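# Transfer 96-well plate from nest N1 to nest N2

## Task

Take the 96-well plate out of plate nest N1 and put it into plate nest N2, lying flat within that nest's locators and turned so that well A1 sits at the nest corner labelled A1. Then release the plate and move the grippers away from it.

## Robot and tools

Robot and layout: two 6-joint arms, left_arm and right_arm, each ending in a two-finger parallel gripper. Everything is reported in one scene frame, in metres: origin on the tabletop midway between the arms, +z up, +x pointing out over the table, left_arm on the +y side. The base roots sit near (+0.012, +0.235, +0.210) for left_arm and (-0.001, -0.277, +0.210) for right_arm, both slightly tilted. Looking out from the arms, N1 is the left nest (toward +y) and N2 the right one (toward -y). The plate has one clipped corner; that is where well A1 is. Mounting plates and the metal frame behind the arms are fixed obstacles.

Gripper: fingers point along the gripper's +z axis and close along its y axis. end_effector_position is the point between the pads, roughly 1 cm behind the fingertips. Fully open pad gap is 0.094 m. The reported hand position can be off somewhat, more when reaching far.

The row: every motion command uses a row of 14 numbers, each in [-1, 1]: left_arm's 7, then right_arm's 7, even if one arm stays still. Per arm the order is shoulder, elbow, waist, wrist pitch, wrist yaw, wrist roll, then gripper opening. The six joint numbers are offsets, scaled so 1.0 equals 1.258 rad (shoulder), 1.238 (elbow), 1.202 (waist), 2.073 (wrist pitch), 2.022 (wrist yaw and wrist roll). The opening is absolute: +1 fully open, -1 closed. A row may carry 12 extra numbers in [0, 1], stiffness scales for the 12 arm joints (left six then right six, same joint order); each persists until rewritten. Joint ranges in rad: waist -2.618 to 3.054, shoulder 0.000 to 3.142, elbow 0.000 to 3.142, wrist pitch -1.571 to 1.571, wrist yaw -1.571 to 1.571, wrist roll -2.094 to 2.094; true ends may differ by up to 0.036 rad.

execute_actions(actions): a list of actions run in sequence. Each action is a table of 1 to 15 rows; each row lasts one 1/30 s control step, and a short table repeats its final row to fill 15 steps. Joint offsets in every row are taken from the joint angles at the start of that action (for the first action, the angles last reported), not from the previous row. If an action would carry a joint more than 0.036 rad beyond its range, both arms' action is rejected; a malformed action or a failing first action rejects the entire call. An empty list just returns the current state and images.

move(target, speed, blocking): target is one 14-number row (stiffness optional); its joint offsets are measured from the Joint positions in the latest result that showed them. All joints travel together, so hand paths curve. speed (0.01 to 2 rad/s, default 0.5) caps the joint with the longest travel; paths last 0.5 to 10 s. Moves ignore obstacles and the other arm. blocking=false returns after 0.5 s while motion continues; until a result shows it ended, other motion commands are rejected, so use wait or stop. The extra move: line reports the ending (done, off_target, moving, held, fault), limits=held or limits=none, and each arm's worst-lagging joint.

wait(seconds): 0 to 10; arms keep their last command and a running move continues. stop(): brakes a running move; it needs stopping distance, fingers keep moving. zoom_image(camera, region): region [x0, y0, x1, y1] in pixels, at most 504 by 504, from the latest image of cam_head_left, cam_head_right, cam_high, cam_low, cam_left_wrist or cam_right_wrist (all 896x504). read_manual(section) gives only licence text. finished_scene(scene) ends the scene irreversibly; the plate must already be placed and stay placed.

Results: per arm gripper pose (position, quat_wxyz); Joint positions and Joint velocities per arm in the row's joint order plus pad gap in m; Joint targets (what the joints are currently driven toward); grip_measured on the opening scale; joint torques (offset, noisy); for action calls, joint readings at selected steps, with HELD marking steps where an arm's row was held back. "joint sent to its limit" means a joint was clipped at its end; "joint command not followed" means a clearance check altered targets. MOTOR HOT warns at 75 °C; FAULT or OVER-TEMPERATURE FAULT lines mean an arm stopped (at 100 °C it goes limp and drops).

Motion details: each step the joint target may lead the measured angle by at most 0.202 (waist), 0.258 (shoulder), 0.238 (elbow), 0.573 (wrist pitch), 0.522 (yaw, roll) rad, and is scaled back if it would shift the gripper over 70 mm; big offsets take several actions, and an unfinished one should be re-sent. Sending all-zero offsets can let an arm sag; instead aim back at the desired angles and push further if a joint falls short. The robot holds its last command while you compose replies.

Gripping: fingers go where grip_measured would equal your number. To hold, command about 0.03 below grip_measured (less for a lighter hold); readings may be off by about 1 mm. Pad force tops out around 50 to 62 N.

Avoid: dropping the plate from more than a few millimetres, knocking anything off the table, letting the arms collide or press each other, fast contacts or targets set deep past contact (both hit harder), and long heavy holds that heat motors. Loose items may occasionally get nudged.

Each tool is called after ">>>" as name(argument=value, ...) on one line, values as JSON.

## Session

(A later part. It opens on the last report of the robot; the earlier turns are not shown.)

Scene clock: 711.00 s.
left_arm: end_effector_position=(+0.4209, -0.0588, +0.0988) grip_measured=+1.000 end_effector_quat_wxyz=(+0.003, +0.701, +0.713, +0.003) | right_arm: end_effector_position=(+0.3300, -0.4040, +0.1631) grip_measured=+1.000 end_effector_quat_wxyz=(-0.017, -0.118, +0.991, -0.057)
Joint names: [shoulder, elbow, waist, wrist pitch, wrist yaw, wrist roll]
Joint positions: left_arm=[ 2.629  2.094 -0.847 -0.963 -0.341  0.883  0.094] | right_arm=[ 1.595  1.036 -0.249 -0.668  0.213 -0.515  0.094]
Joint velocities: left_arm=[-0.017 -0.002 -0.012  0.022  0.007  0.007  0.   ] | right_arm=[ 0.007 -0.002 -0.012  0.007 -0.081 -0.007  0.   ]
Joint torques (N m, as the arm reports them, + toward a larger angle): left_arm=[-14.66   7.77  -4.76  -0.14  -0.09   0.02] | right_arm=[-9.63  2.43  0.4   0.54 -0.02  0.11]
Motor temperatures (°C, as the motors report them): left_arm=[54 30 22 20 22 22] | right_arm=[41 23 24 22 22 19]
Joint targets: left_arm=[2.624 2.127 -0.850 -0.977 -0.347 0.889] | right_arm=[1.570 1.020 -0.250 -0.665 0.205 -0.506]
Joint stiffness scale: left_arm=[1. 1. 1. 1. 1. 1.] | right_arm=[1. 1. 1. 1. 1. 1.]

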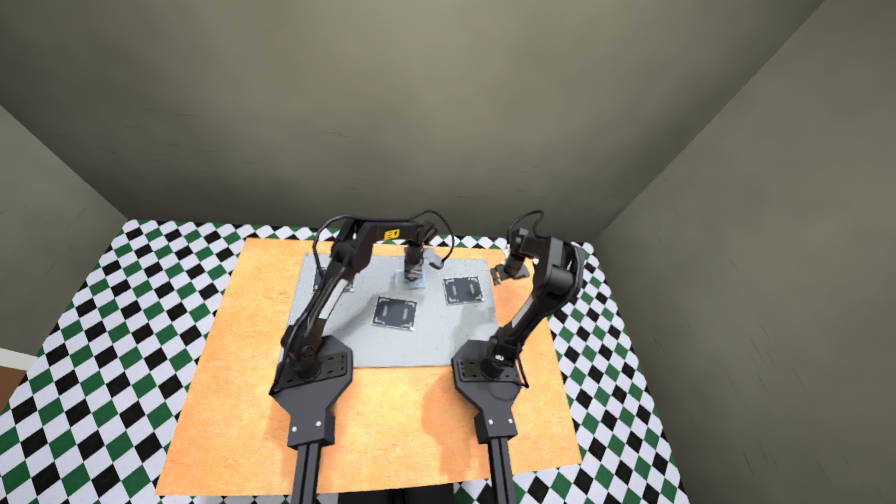

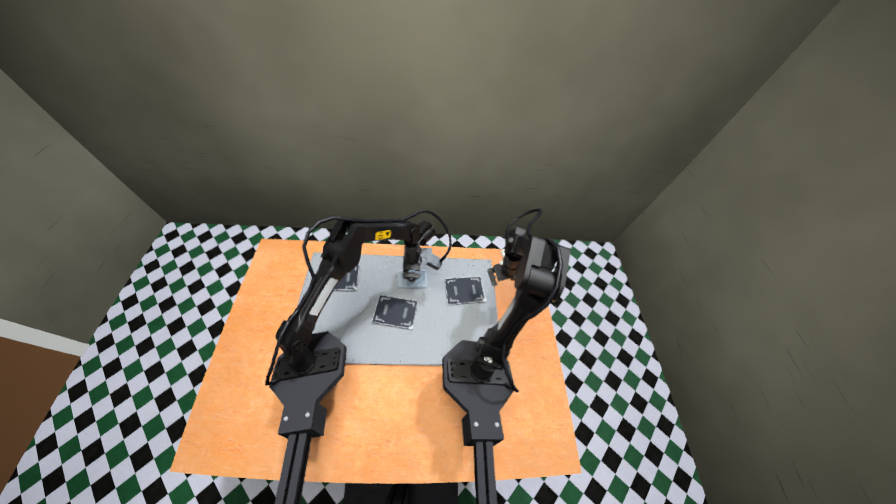

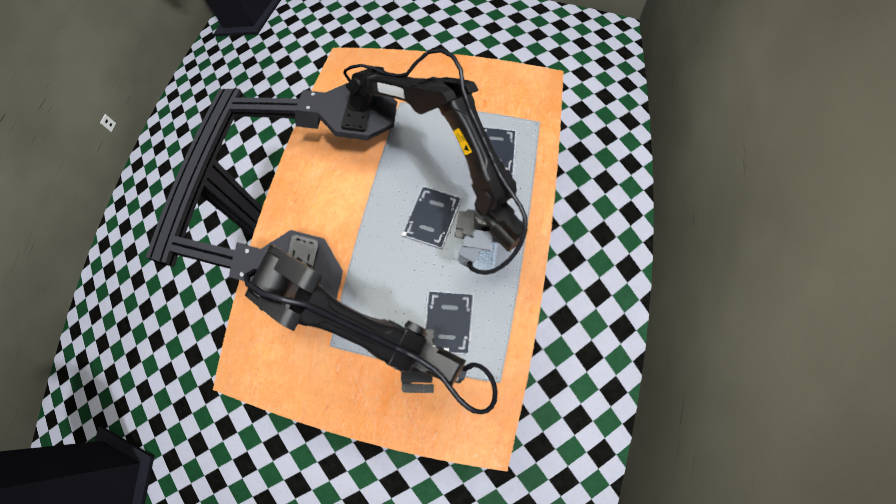

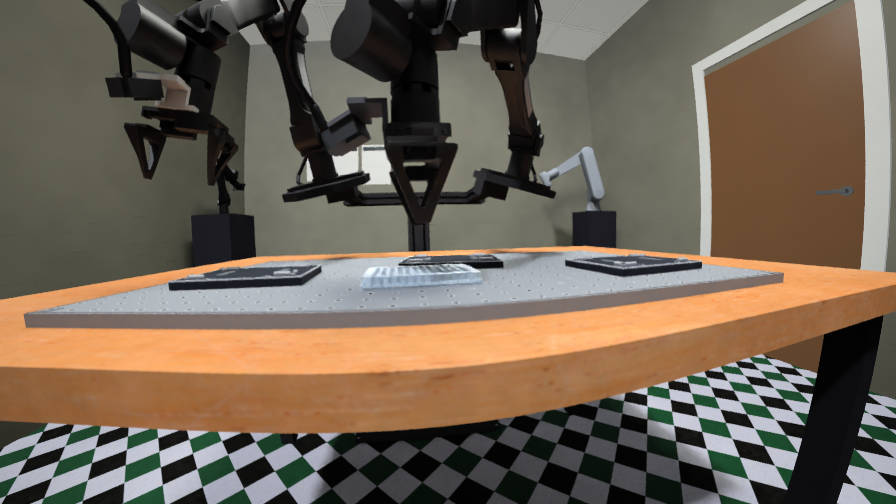

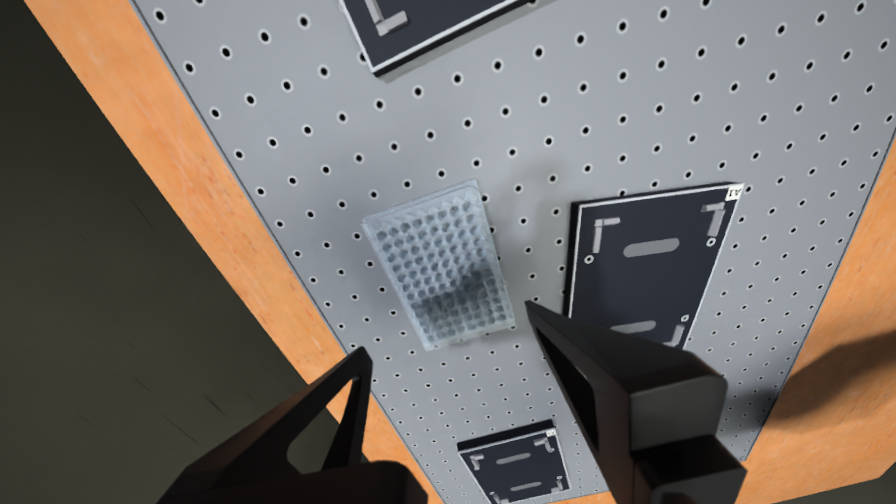

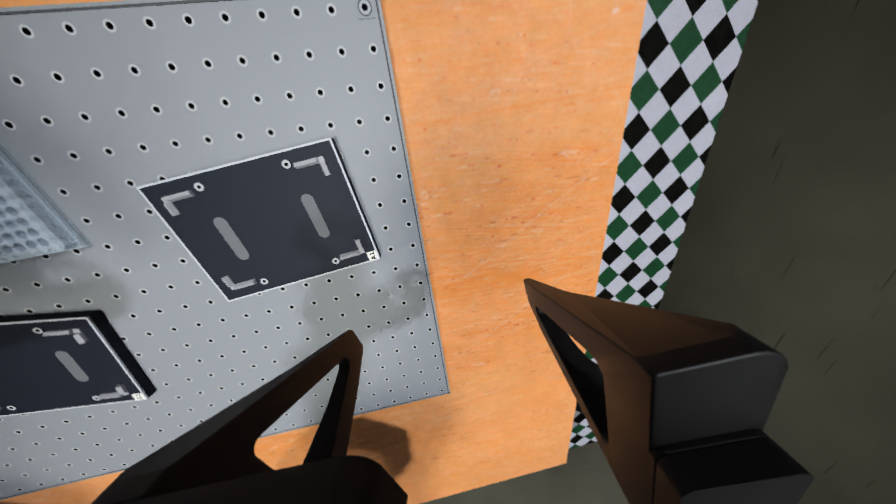

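>>> move(target=[0.056,-0.008,0.03,0.041,0.0,0.016,1,-0.02,-0.013,0,0,0,0,1], speed=0.1)

Scene clock: 744.97 s.
left_arm: end_effector_position=(+0.4243, -0.0535, +0.0625) grip_measured=+1.000 end_effector_quat_wxyz=(-0.001, +0.698, +0.716, +0.003) | right_arm: end_effector_position=(+0.3300, -0.4040, +0.1631) grip_measured=+1.000 end_effector_quat_wxyz=(-0.017, -0.118, +0.991, -0.057)
Joint names: [shoulder, elbow, waist, wrist pitch, wrist yaw, wrist roll]
Joint positions: left_arm=[ 2.697  2.094 -0.812 -0.889 -0.341  0.91   0.094] | right_arm=[ 1.595  1.036 -0.249 -0.668  0.213 -0.515  0.094]
Joint velocities: left_arm=[-0.007  0.007 -0.002 -0.007 -0.051 -0.007  0.   ] | right_arm=[-0.022  0.007  0.002 -0.037 -0.051 -0.066  0.   ]
Joint torques (N m, as the arm reports them, + toward a larger angle): left_arm=[-14.18   4.17  -4.49   0.09  -0.03   0.01] | right_arm=[-9.62  2.42  0.44  0.5   0.06  0.02]
Motor temperatures (°C, as the motors report them): left_arm=[55 30 22 20 22 22] | right_arm=[41 23 24 22 22 19]
Joint targets: left_arm=[2.699 2.084 -0.811 -0.878 -0.341 0.916] | right_arm=[1.570 1.020 -0.249 -0.668 0.213 -0.515]
Joint stiffness scale: left_arm=[1. 1. 1. 1. 1. 1.] | right_arm=[1. 1. 1. 1. 1. 1.]
move: off_target (right_arm); limits=none; left_arm: farthest joint: the wrist pitch, 0.011 radians from its target (0.085 radians at the start); right_arm: farthest joint: the shoulder, 0.025 radians from its target (0.025 radians at the start)

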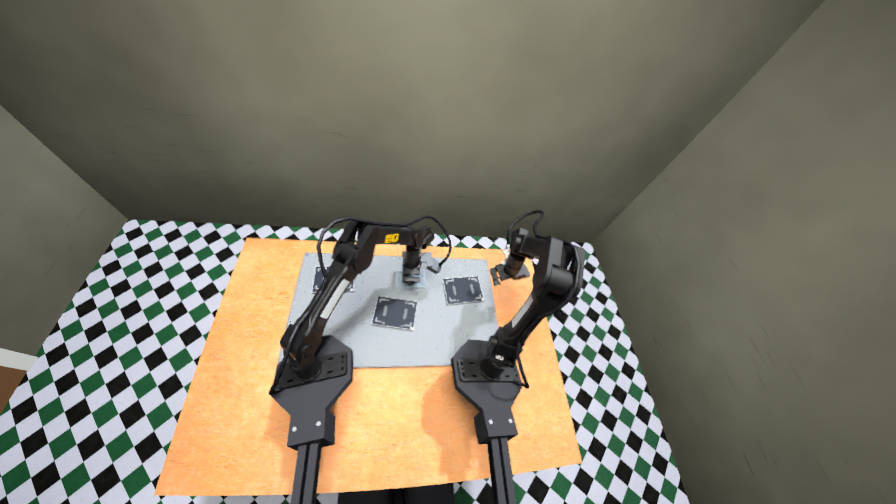

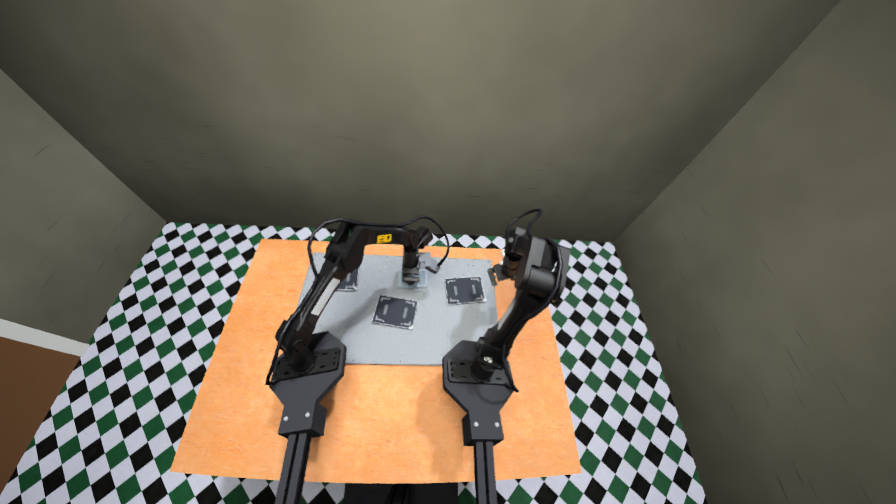

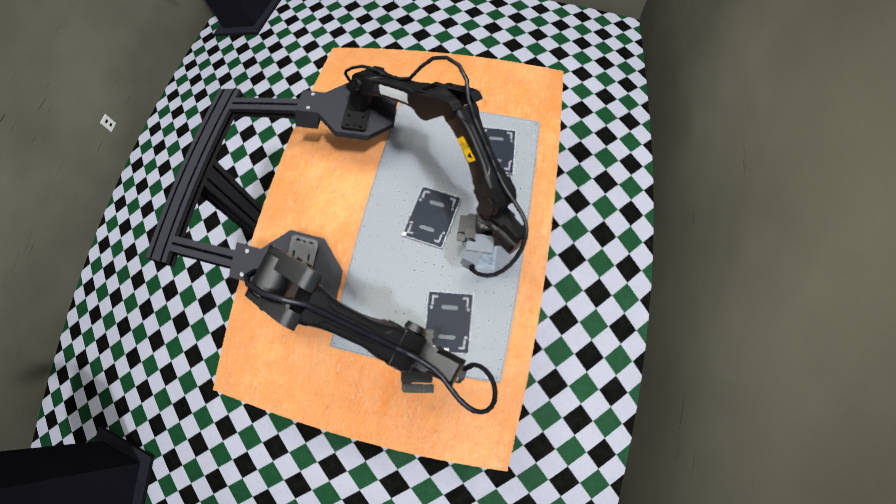

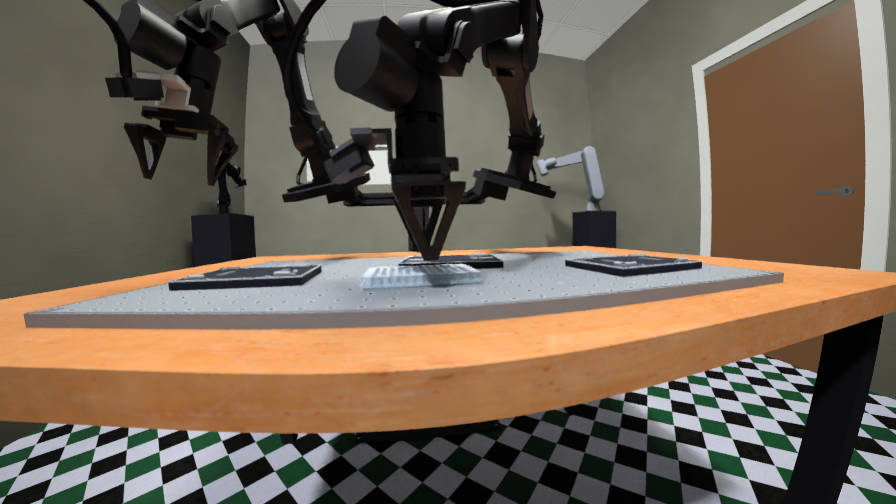

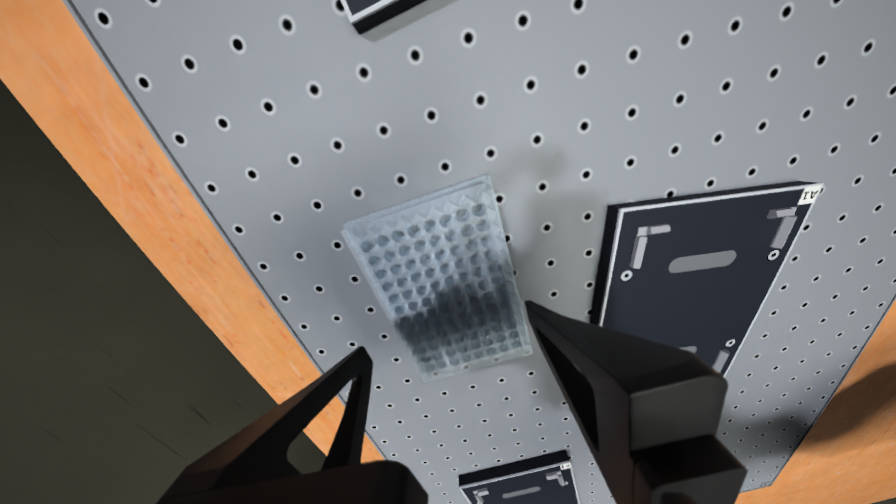

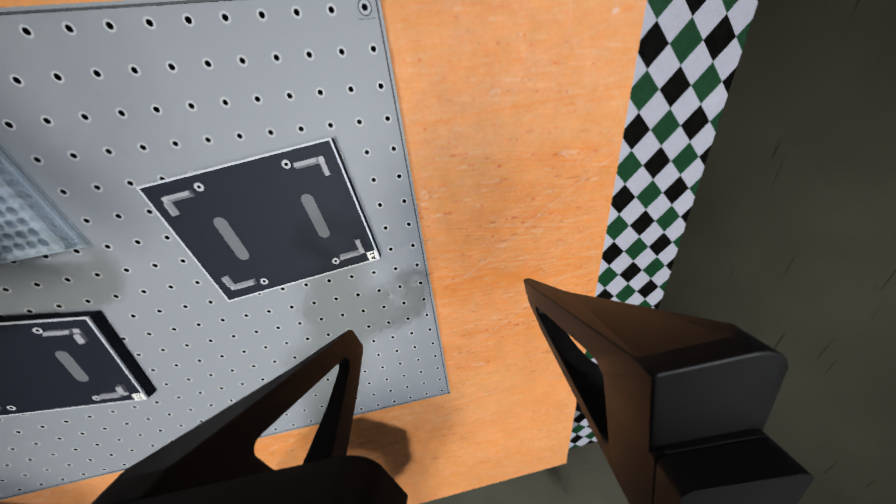

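>>> zoom_image(camera="cam_low", region=[340, 200, 520, 300])

Region (340, 200, 520, 300) of cam_low's 896x504 image, scaled by 2.800, with more detail than that image has.

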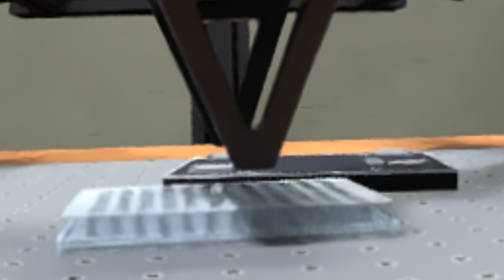

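>>> move(target=[0.028,-0.008,-0.006,0.022,0.0,0.0,1,-0.02,-0.013,0,0,0,0,1], speed=0.06)

Scene clock: 792.83 s.
left_arm: end_effector_position=(+0.4215, -0.0574, +0.0484) grip_measured=+1.000 end_effector_quat_wxyz=(+0.000, +0.698, +0.716, +0.004) | right_arm: end_effector_position=(+0.3300, -0.4040, +0.1631) grip_measured=+1.000 end_effector_quat_wxyz=(-0.017, -0.118, +0.991, -0.057)
Joint names: [shoulder, elbow, waist, wrist pitch, wrist yaw, wrist roll]
Joint positions: left_arm=[ 2.728  2.094 -0.812 -0.855 -0.341  0.91   0.094] | right_arm=[ 1.595  1.036 -0.249 -0.668  0.213 -0.515  0.094]
Joint velocities: left_arm=[-0.007 -0.002 -0.022  0.037 -0.007  0.051  0.   ] | right_arm=[-0.007  0.012 -0.007 -0.081 -0.022  0.066  0.   ]
Joint torques (N m, as the arm reports them, + toward a larger angle): left_arm=[-14.06   4.11  -5.18   0.12  -0.02  -0.04] | right_arm=[-9.6   2.48  0.49  0.5   0.08  0.01]
Motor temperatures (°C, as the motors report them): left_arm=[55 27 22 21 22 22] | right_arm=[41 23 24 22 22 19]
Joint targets: left_arm=[2.732 2.084 -0.819 -0.844 -0.341 0.910] | right_arm=[1.570 1.020 -0.249 -0.668 0.213 -0.515]
Joint stiffness scale: left_arm=[1. 1. 1. 1. 1. 1.] | right_arm=[1. 1. 1. 1. 1. 1.]
move: off_target (right_arm); limits=none; left_arm: farthest joint: the wrist pitch, 0.011 radians from its target (0.045 radians at the start); right_arm: farthest joint: the shoulder, 0.025 radians from its target (0.025 radians at the start)

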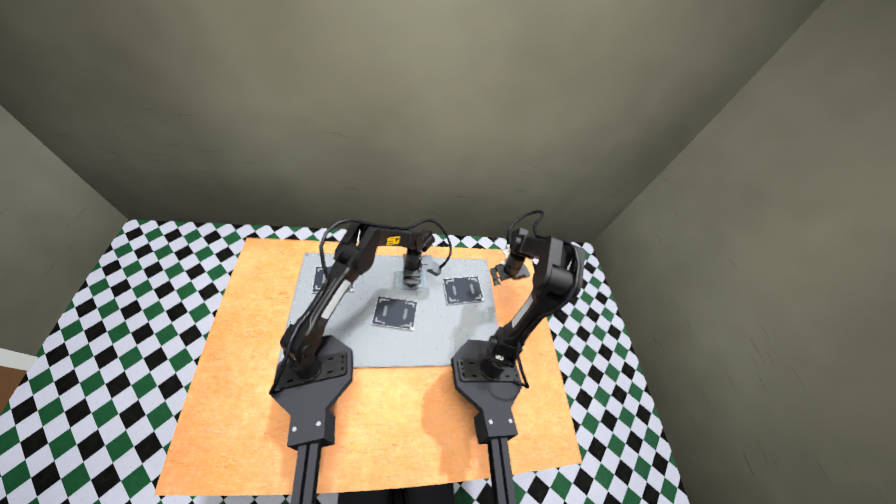

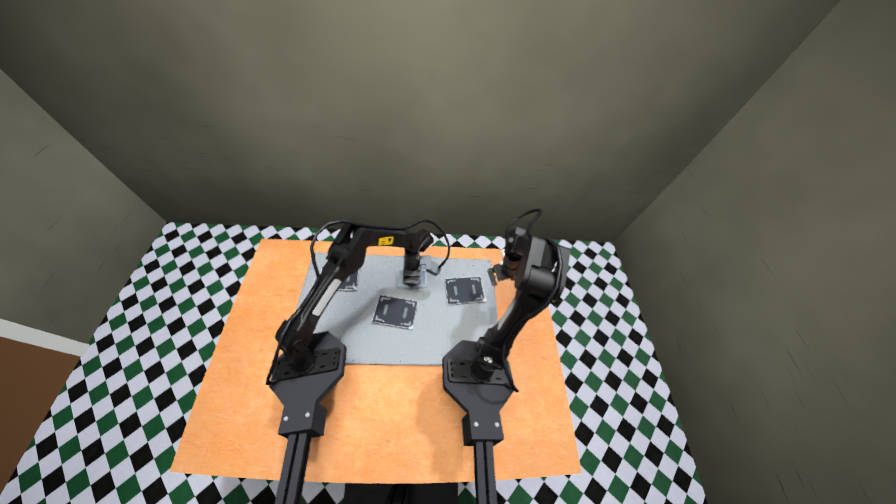

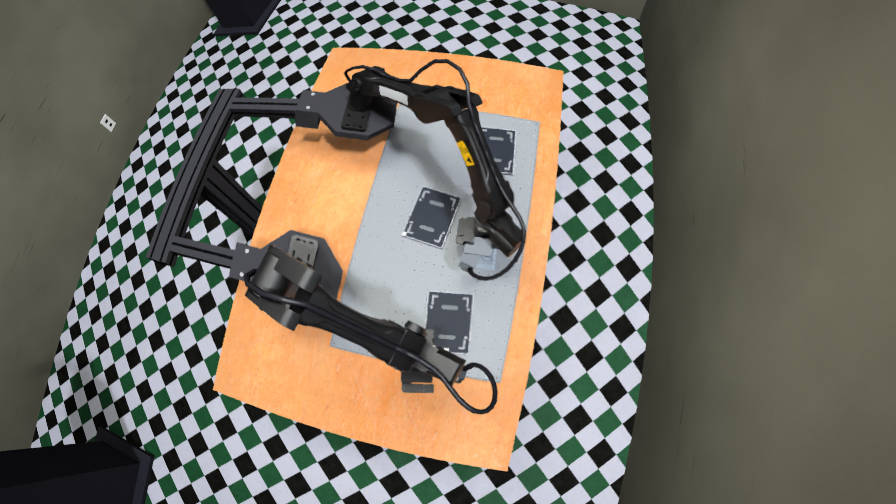

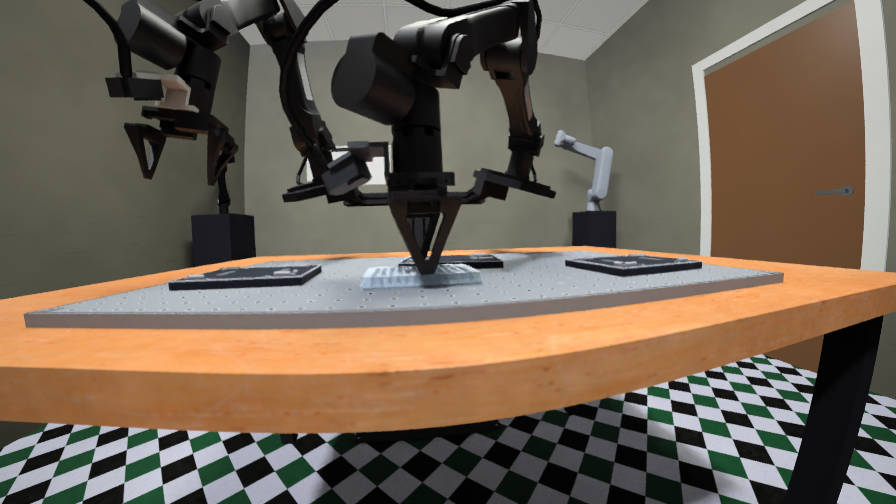

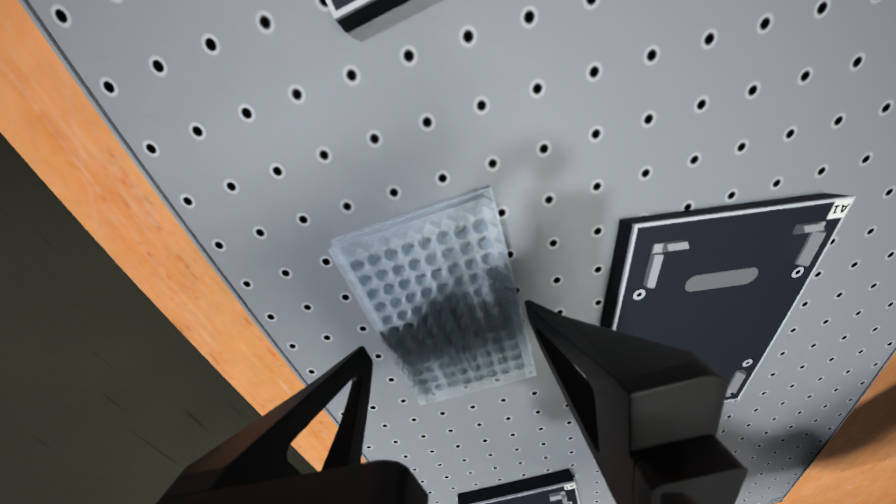

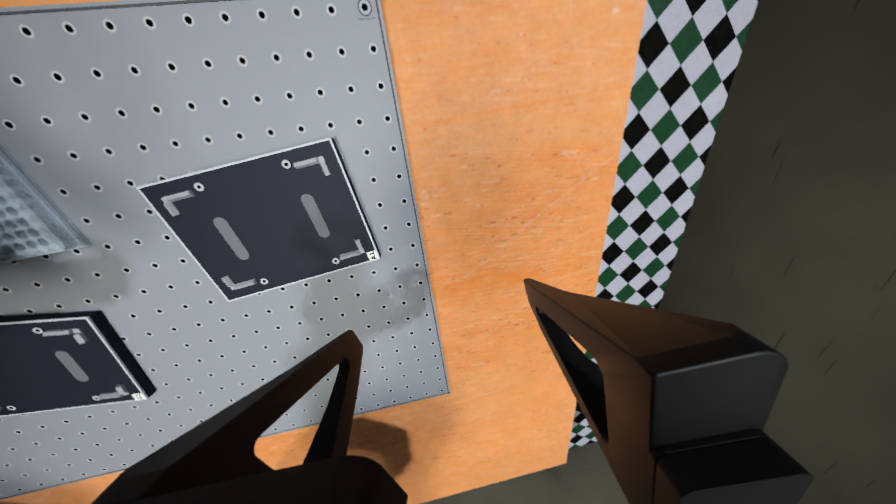

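>>> zoom_image(camera="cam_left_wrist", region=[310, 170, 570, 420])

>>> zoom_image(camera="cam_low", region=[340, 200, 520, 300])

Region (310, 170, 570, 420) of cam_left_wrist's 896x504 image, scaled by 1.938, with more detail than that image has; it fills the top 485 rows of this view, and the rest is white.

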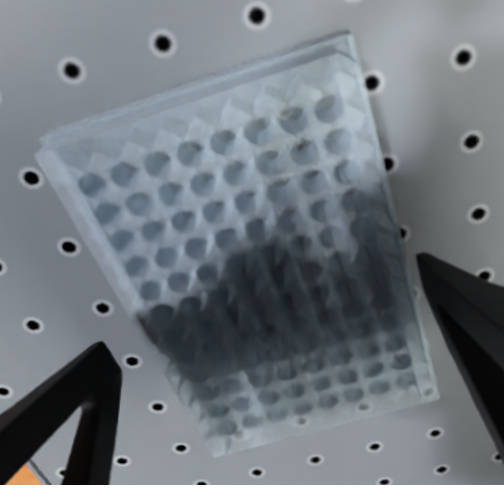

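Region (340, 200, 520, 300) of cam_low's 896x504 image, scaled by 2.800, with more detail than that image has.

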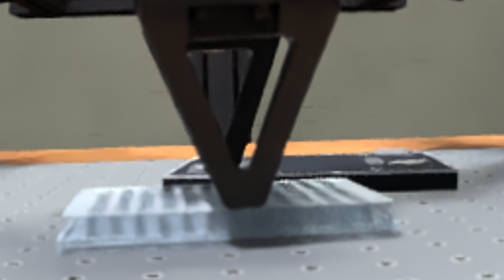

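>>> move(target=[0.023,-0.008,0.0,0.018,0.0,0.0,1,-0.02,-0.013,0,0,0,0,1], speed=0.04)

Scene clock: 827.77 s.
left_arm: end_effector_position=(+0.4191, -0.0602, +0.0379) grip_measured=+1.000 end_effector_quat_wxyz=(+0.002, +0.698, +0.716, +0.004) | right_arm: end_effector_position=(+0.3300, -0.4040, +0.1631) grip_measured=+1.000 end_effector_quat_wxyz=(-0.017, -0.118, +0.991, -0.057)
Joint names: [shoulder, elbow, waist, wrist pitch, wrist yaw, wrist roll]
Joint positions: left_arm=[ 2.752  2.094 -0.812 -0.829 -0.341  0.91   0.094] | right_arm=[ 1.595  1.036 -0.249 -0.668  0.213 -0.515  0.094]
Joint velocities: left_arm=[-0.002 -0.017  0.002  0.051 -0.037  0.022  0.   ] | right_arm=[ 0.002  0.007  0.012 -0.022 -0.022  0.007  0.   ]
Joint torques (N m, as the arm reports them, + toward a larger angle): left_arm=[-13.97   4.07  -4.61   0.09  -0.02  -0.04] | right_arm=[-9.6   2.48  0.5   0.49  0.06  0.02]
Motor temperatures (°C, as the motors report them): left_arm=[56 27 23 21 22 22] | right_arm=[41 23 24 22 22 19]
Joint targets: left_arm=[2.757 2.084 -0.812 -0.818 -0.341 0.910] | right_arm=[1.570 1.020 -0.249 -0.668 0.213 -0.515]
Joint stiffness scale: left_arm=[1. 1. 1. 1. 1. 1.] | right_arm=[1. 1. 1. 1. 1. 1.]
move: off_target (right_arm); limits=none; left_arm: farthest joint: the wrist pitch, 0.011 radians from its target (0.037 radians at the start); right_arm: farthest joint: the shoulder, 0.025 radians from its target (0.025 radians at the start)

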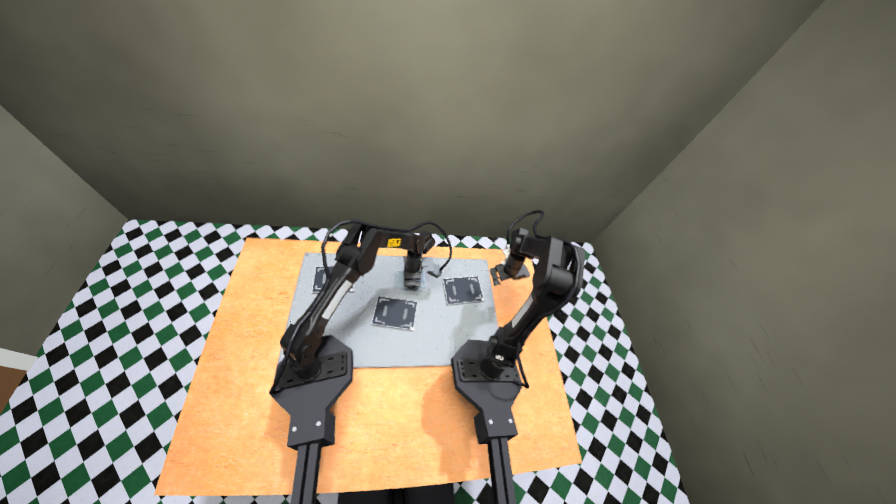

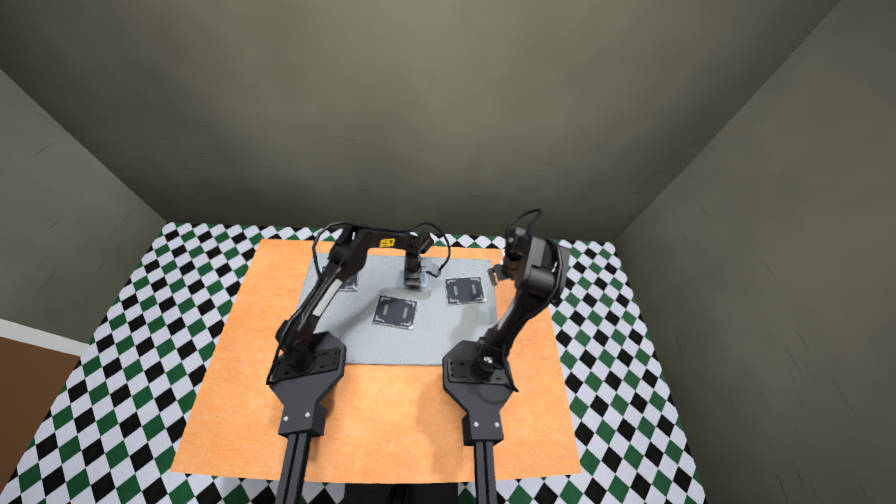

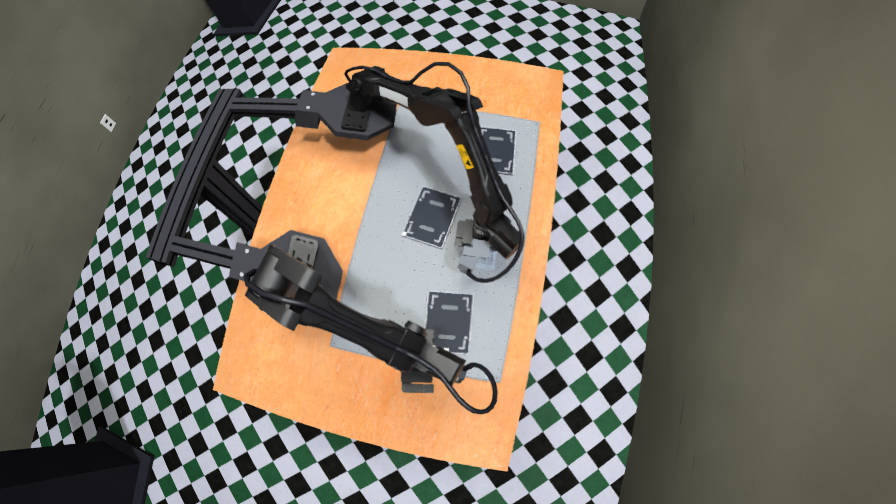

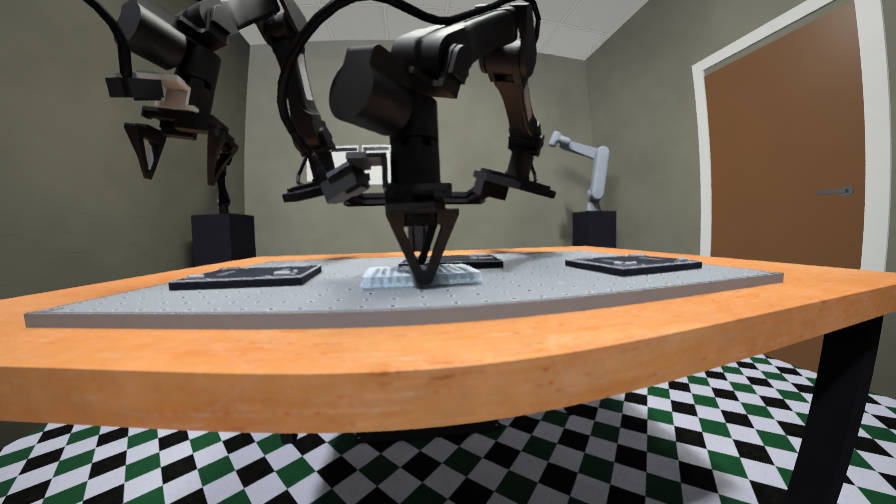

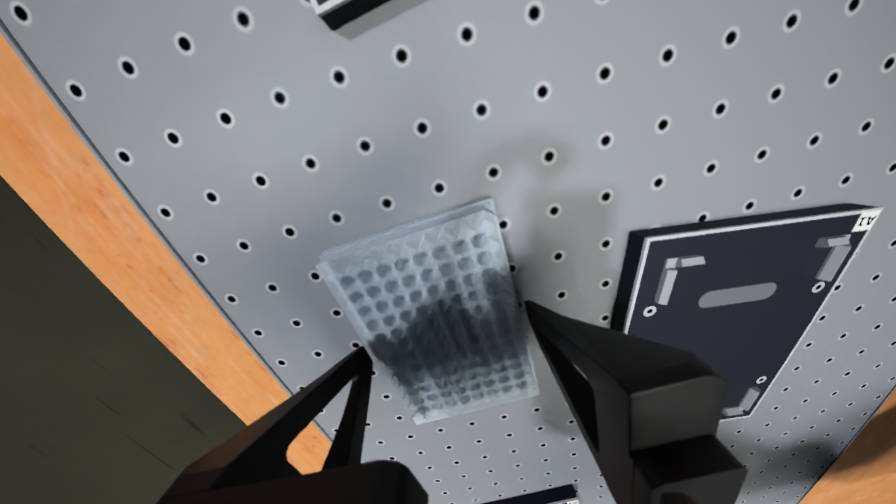

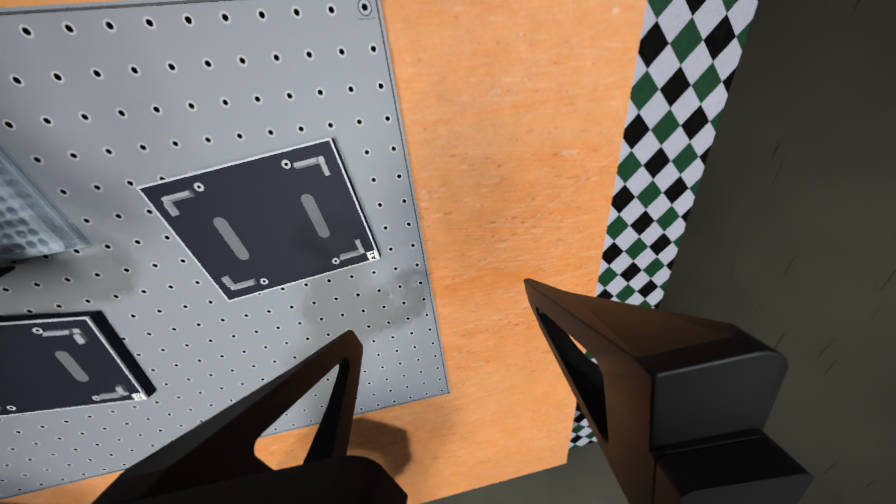

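>>> zoom_image(camera="cam_low", region=[340, 200, 520, 300])

>>> zoom_image(camera="cam_left_wrist", region=[300, 180, 570, 440])

Region (340, 200, 520, 300) of cam_low's 896x504 image, scaled by 2.800, with more detail than that image has.

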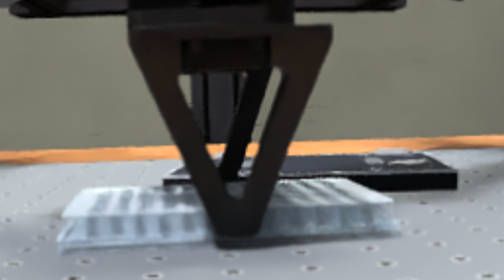

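Region (300, 180, 570, 440) of cam_left_wrist's 896x504 image, scaled by 1.867, with more detail than that image has; it fills the top 485 rows of this view, and the rest is white.

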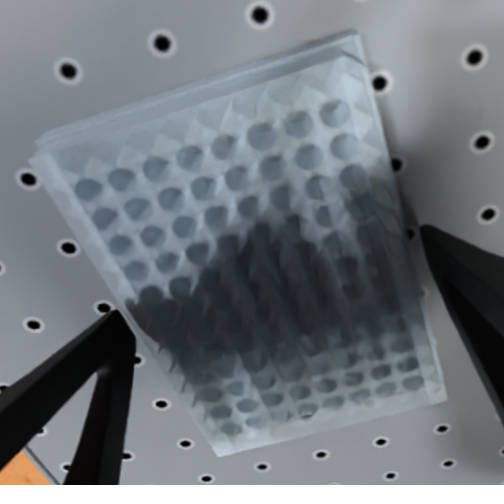

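>>> execute_actions(actions=[[[0.002,-0.008,0,0.005,0,0,0.95,-0.02,-0.013,0,0,0,0,1],[0.002,-0.008,0,0.005,0,0,0.92,-0.02,-0.013,0,0,0,0,1],[0.002,-0.008,0,0.005,0,0,0.9,-0.02,-0.013,0,0,0,0,1],[0.002,-0.008,0,0.005,0,0,0.88,-0.02,-0.013,0,0,0,0,1],[0.002,-0.008,0,0.005,0,0,0.86,-0.02,-0.013,0,0,0,0,1],[0.002,-0.008,0,0.005,0,0,0.85,-0.02,-0.013,0,0,0,0,1],[0.002,-0.008,0,0.005,0,0,0.84,-0.02,-0.013,0,0,0,0,1],[0.002,-0.008,0,0.005,0,0,0.83,-0.02,-0.013,0,0,0,0,1],[0.002,-0.008,0,0.005,0,0,0.82,-0.02,-0.013,0,0,0,0,1],[0.002,-0.008,0,0.005,0,0,0.81,-0.02,-0.013,0,0,0,0,1],[0.002,-0.008,0,0.005,0,0,0.80,-0.02,-0.013,0,0,0,0,1],[0.002,-0.008,0,0.005,0,0,0.79,-0.02,-0.013,0,0,0,0,1],[0.002,-0.008,0,0.005,0,0,0.78,-0.02,-0.013,0,0,0,0,1],[0.002,-0.008,0,0.005,0,0,0.775,-0.02,-0.013,0,0,0,0,1],[0.002,-0.008,0,0.005,0,0,0.77,-0.02,-0.013,0,0,0,0,1]],[[0,0,0,0,0,0,0.765,0,0,0,0,0,0,1],[0,0,0,0,0,0,0.76,0,0,0,0,0,0,1],[0,0,0,0,0,0,0.755,0,0,0,0,0,0,1],[0,0,0,0,0,0,0.75,0,0,0,0,0,0,1],[0,0,0,0,0,0,0.745,0,0,0,0,0,0,1],[0,0,0,0,0,0,0.74,0,0,0,0,0,0,1],[0,0,0,0,0,0,0.735,0,0,0,0,0,0,1],[0,0,0,0,0,0,0.73,0,0,0,0,0,0,1],[0,0,0,0,0,0,0.725,0,0,0,0,0,0,1],[0,0,0,0,0,0,0.72,0,0,0,0,0,0,1],[0,0,0,0,0,0,0.715,0,0,0,0,0,0,1]]])

Scene clock: 849.67 s.
left_arm: end_effector_position=(+0.4192, -0.0604, +0.0379) grip_measured=+0.733 end_effector_quat_wxyz=(+0.002, +0.698, +0.716, +0.004) | right_arm: end_effector_position=(+0.3300, -0.4040, +0.1631) grip_measured=+1.000 end_effector_quat_wxyz=(-0.017, -0.118, +0.991, -0.057)
Joint names: [shoulder, elbow, waist, wrist pitch, wrist yaw, wrist roll]
Joint positions: left_arm=[ 2.752  2.094 -0.812 -0.828 -0.341  0.91   0.081] | right_arm=[ 1.595  1.036 -0.249 -0.668  0.213 -0.515  0.094]
Joint velocities: left_arm=[ 0.017  0.007  0.007 -0.037  0.051 -0.037 -0.   ] | right_arm=[-0.012 -0.022 -0.007  0.051  0.051 -0.037  0.   ]
Joint torques (N m, as the arm reports them, + toward a larger angle): left_arm=[-14.43   4.87  -4.62   0.    -0.03  -0.04] | right_arm=[-7.69  3.55  0.47  0.51  0.07  0.02]
Motor temperatures (°C, as the motors report them): left_arm=[56 27 23 21 22 22] | right_arm=[40 22 24 22 22 19]
Joint targets: left_arm=[2.752 2.094 -0.812 -0.828 -0.341 0.910] | right_arm=[1.595 1.036 -0.249 -0.668 0.213 -0.515]
Joint stiffness scale: left_arm=[1. 1. 1. 1. 1. 1.] | right_arm=[1. 1. 1. 1. 1. 1.]
Step readings (joint positions; steps 1 to 15: 1st action; 16 to 30: 2nd action):
0: left_arm=[2.752 2.094 -0.812 -0.829 -0.341 0.910] | right_arm=[1.595 1.036 -0.249 -0.668 0.213 -0.515]
1: left_arm=[2.752 2.094 -0.812 -0.829 -0.341 0.910] | right_arm=[1.595 1.036 -0.249 -0.668 0.213 -0.515]
2: left_arm=[2.752 2.094 -0.812 -0.829 -0.341 0.910] | right_arm=[1.595 1.036 -0.249 -0.668 0.213 -0.515]
4: left_arm=[2.752 2.094 -0.812 -0.829 -0.341 0.910] | right_arm=[1.595 1.036 -0.249 -0.668 0.213 -0.515]
8: left_arm=[2.752 2.094 -0.812 -0.829 -0.341 0.910] | right_arm=[1.595 1.036 -0.249 -0.668 0.213 -0.515]
15: left_arm=[2.752 2.094 -0.812 -0.829 -0.341 0.910] | right_arm=[1.595 1.036 -0.249 -0.668 0.213 -0.515]
16: left_arm=[2.752 2.094 -0.812 -0.829 -0.341 0.910] | right_arm=[1.595 1.036 -0.249 -0.668 0.213 -0.515]
17: left_arm=[2.752 2.094 -0.812 -0.829 -0.341 0.910] | right_arm=[1.595 1.036 -0.249 -0.668 0.213 -0.515]
19: left_arm=[2.752 2.094 -0.812 -0.828 -0.341 0.910] | right_arm=[1.595 1.036 -0.249 -0.668 0.213 -0.515]
23: left_arm=[2.752 2.094 -0.812 -0.828 -0.341 0.910] | right_arm=[1.595 1.036 -0.249 -0.668 0.213 -0.515]
30: Joint positions above

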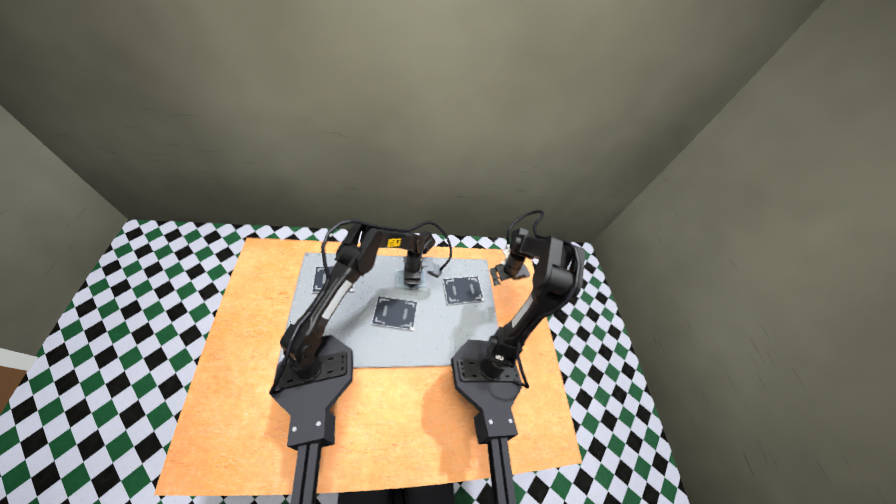

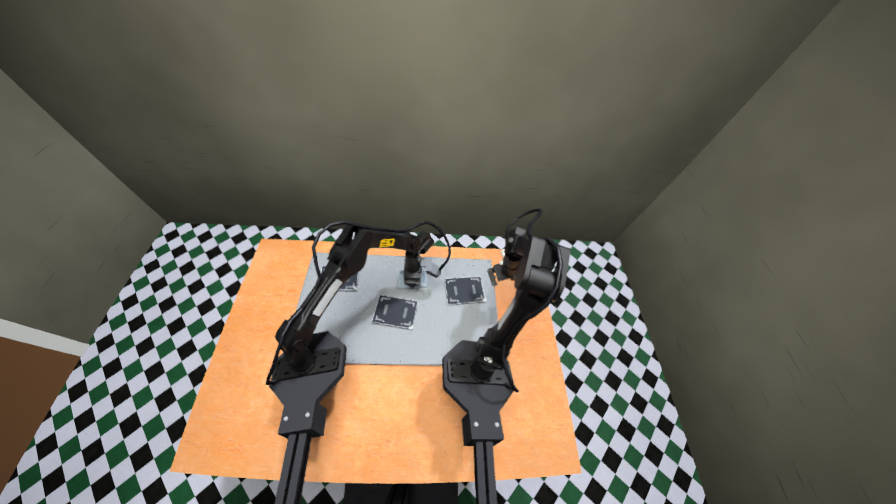

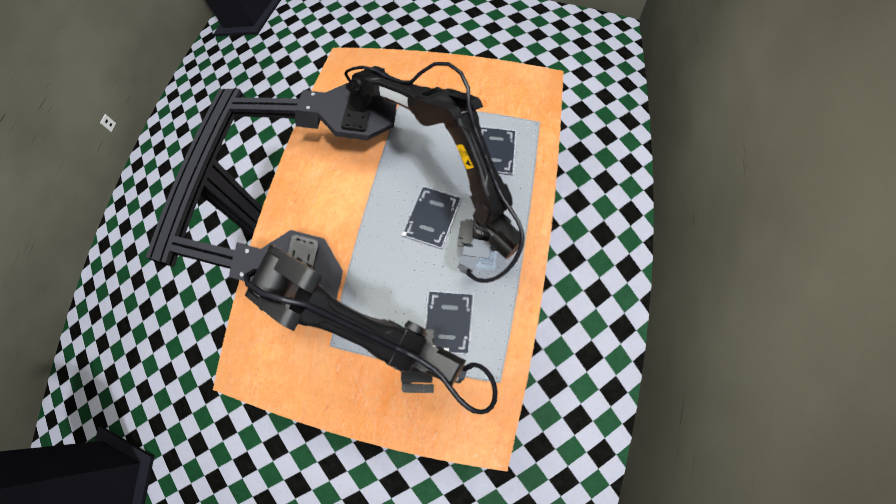

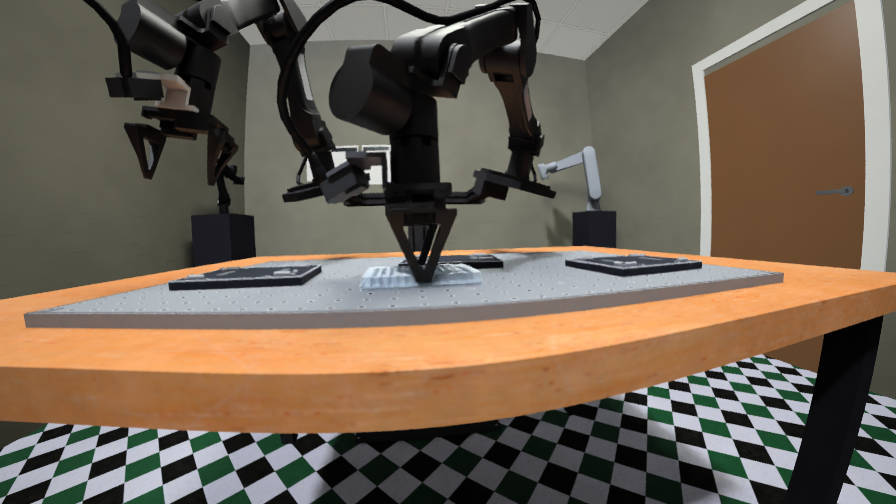

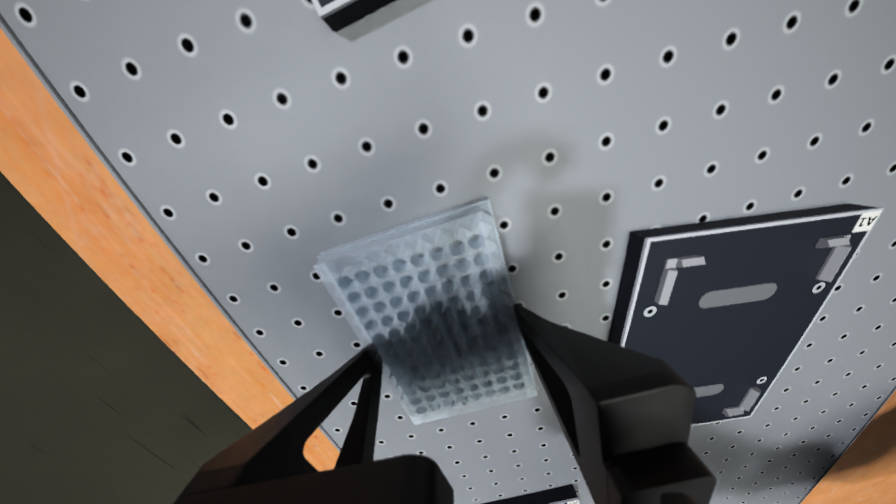

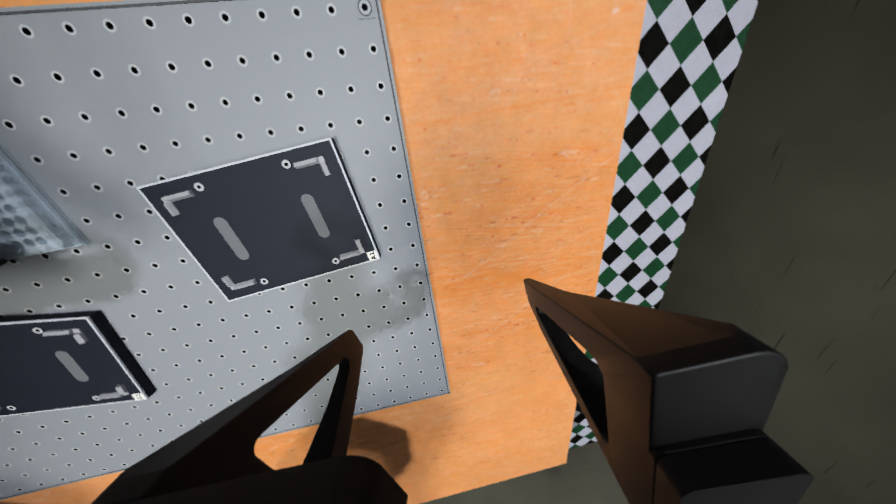

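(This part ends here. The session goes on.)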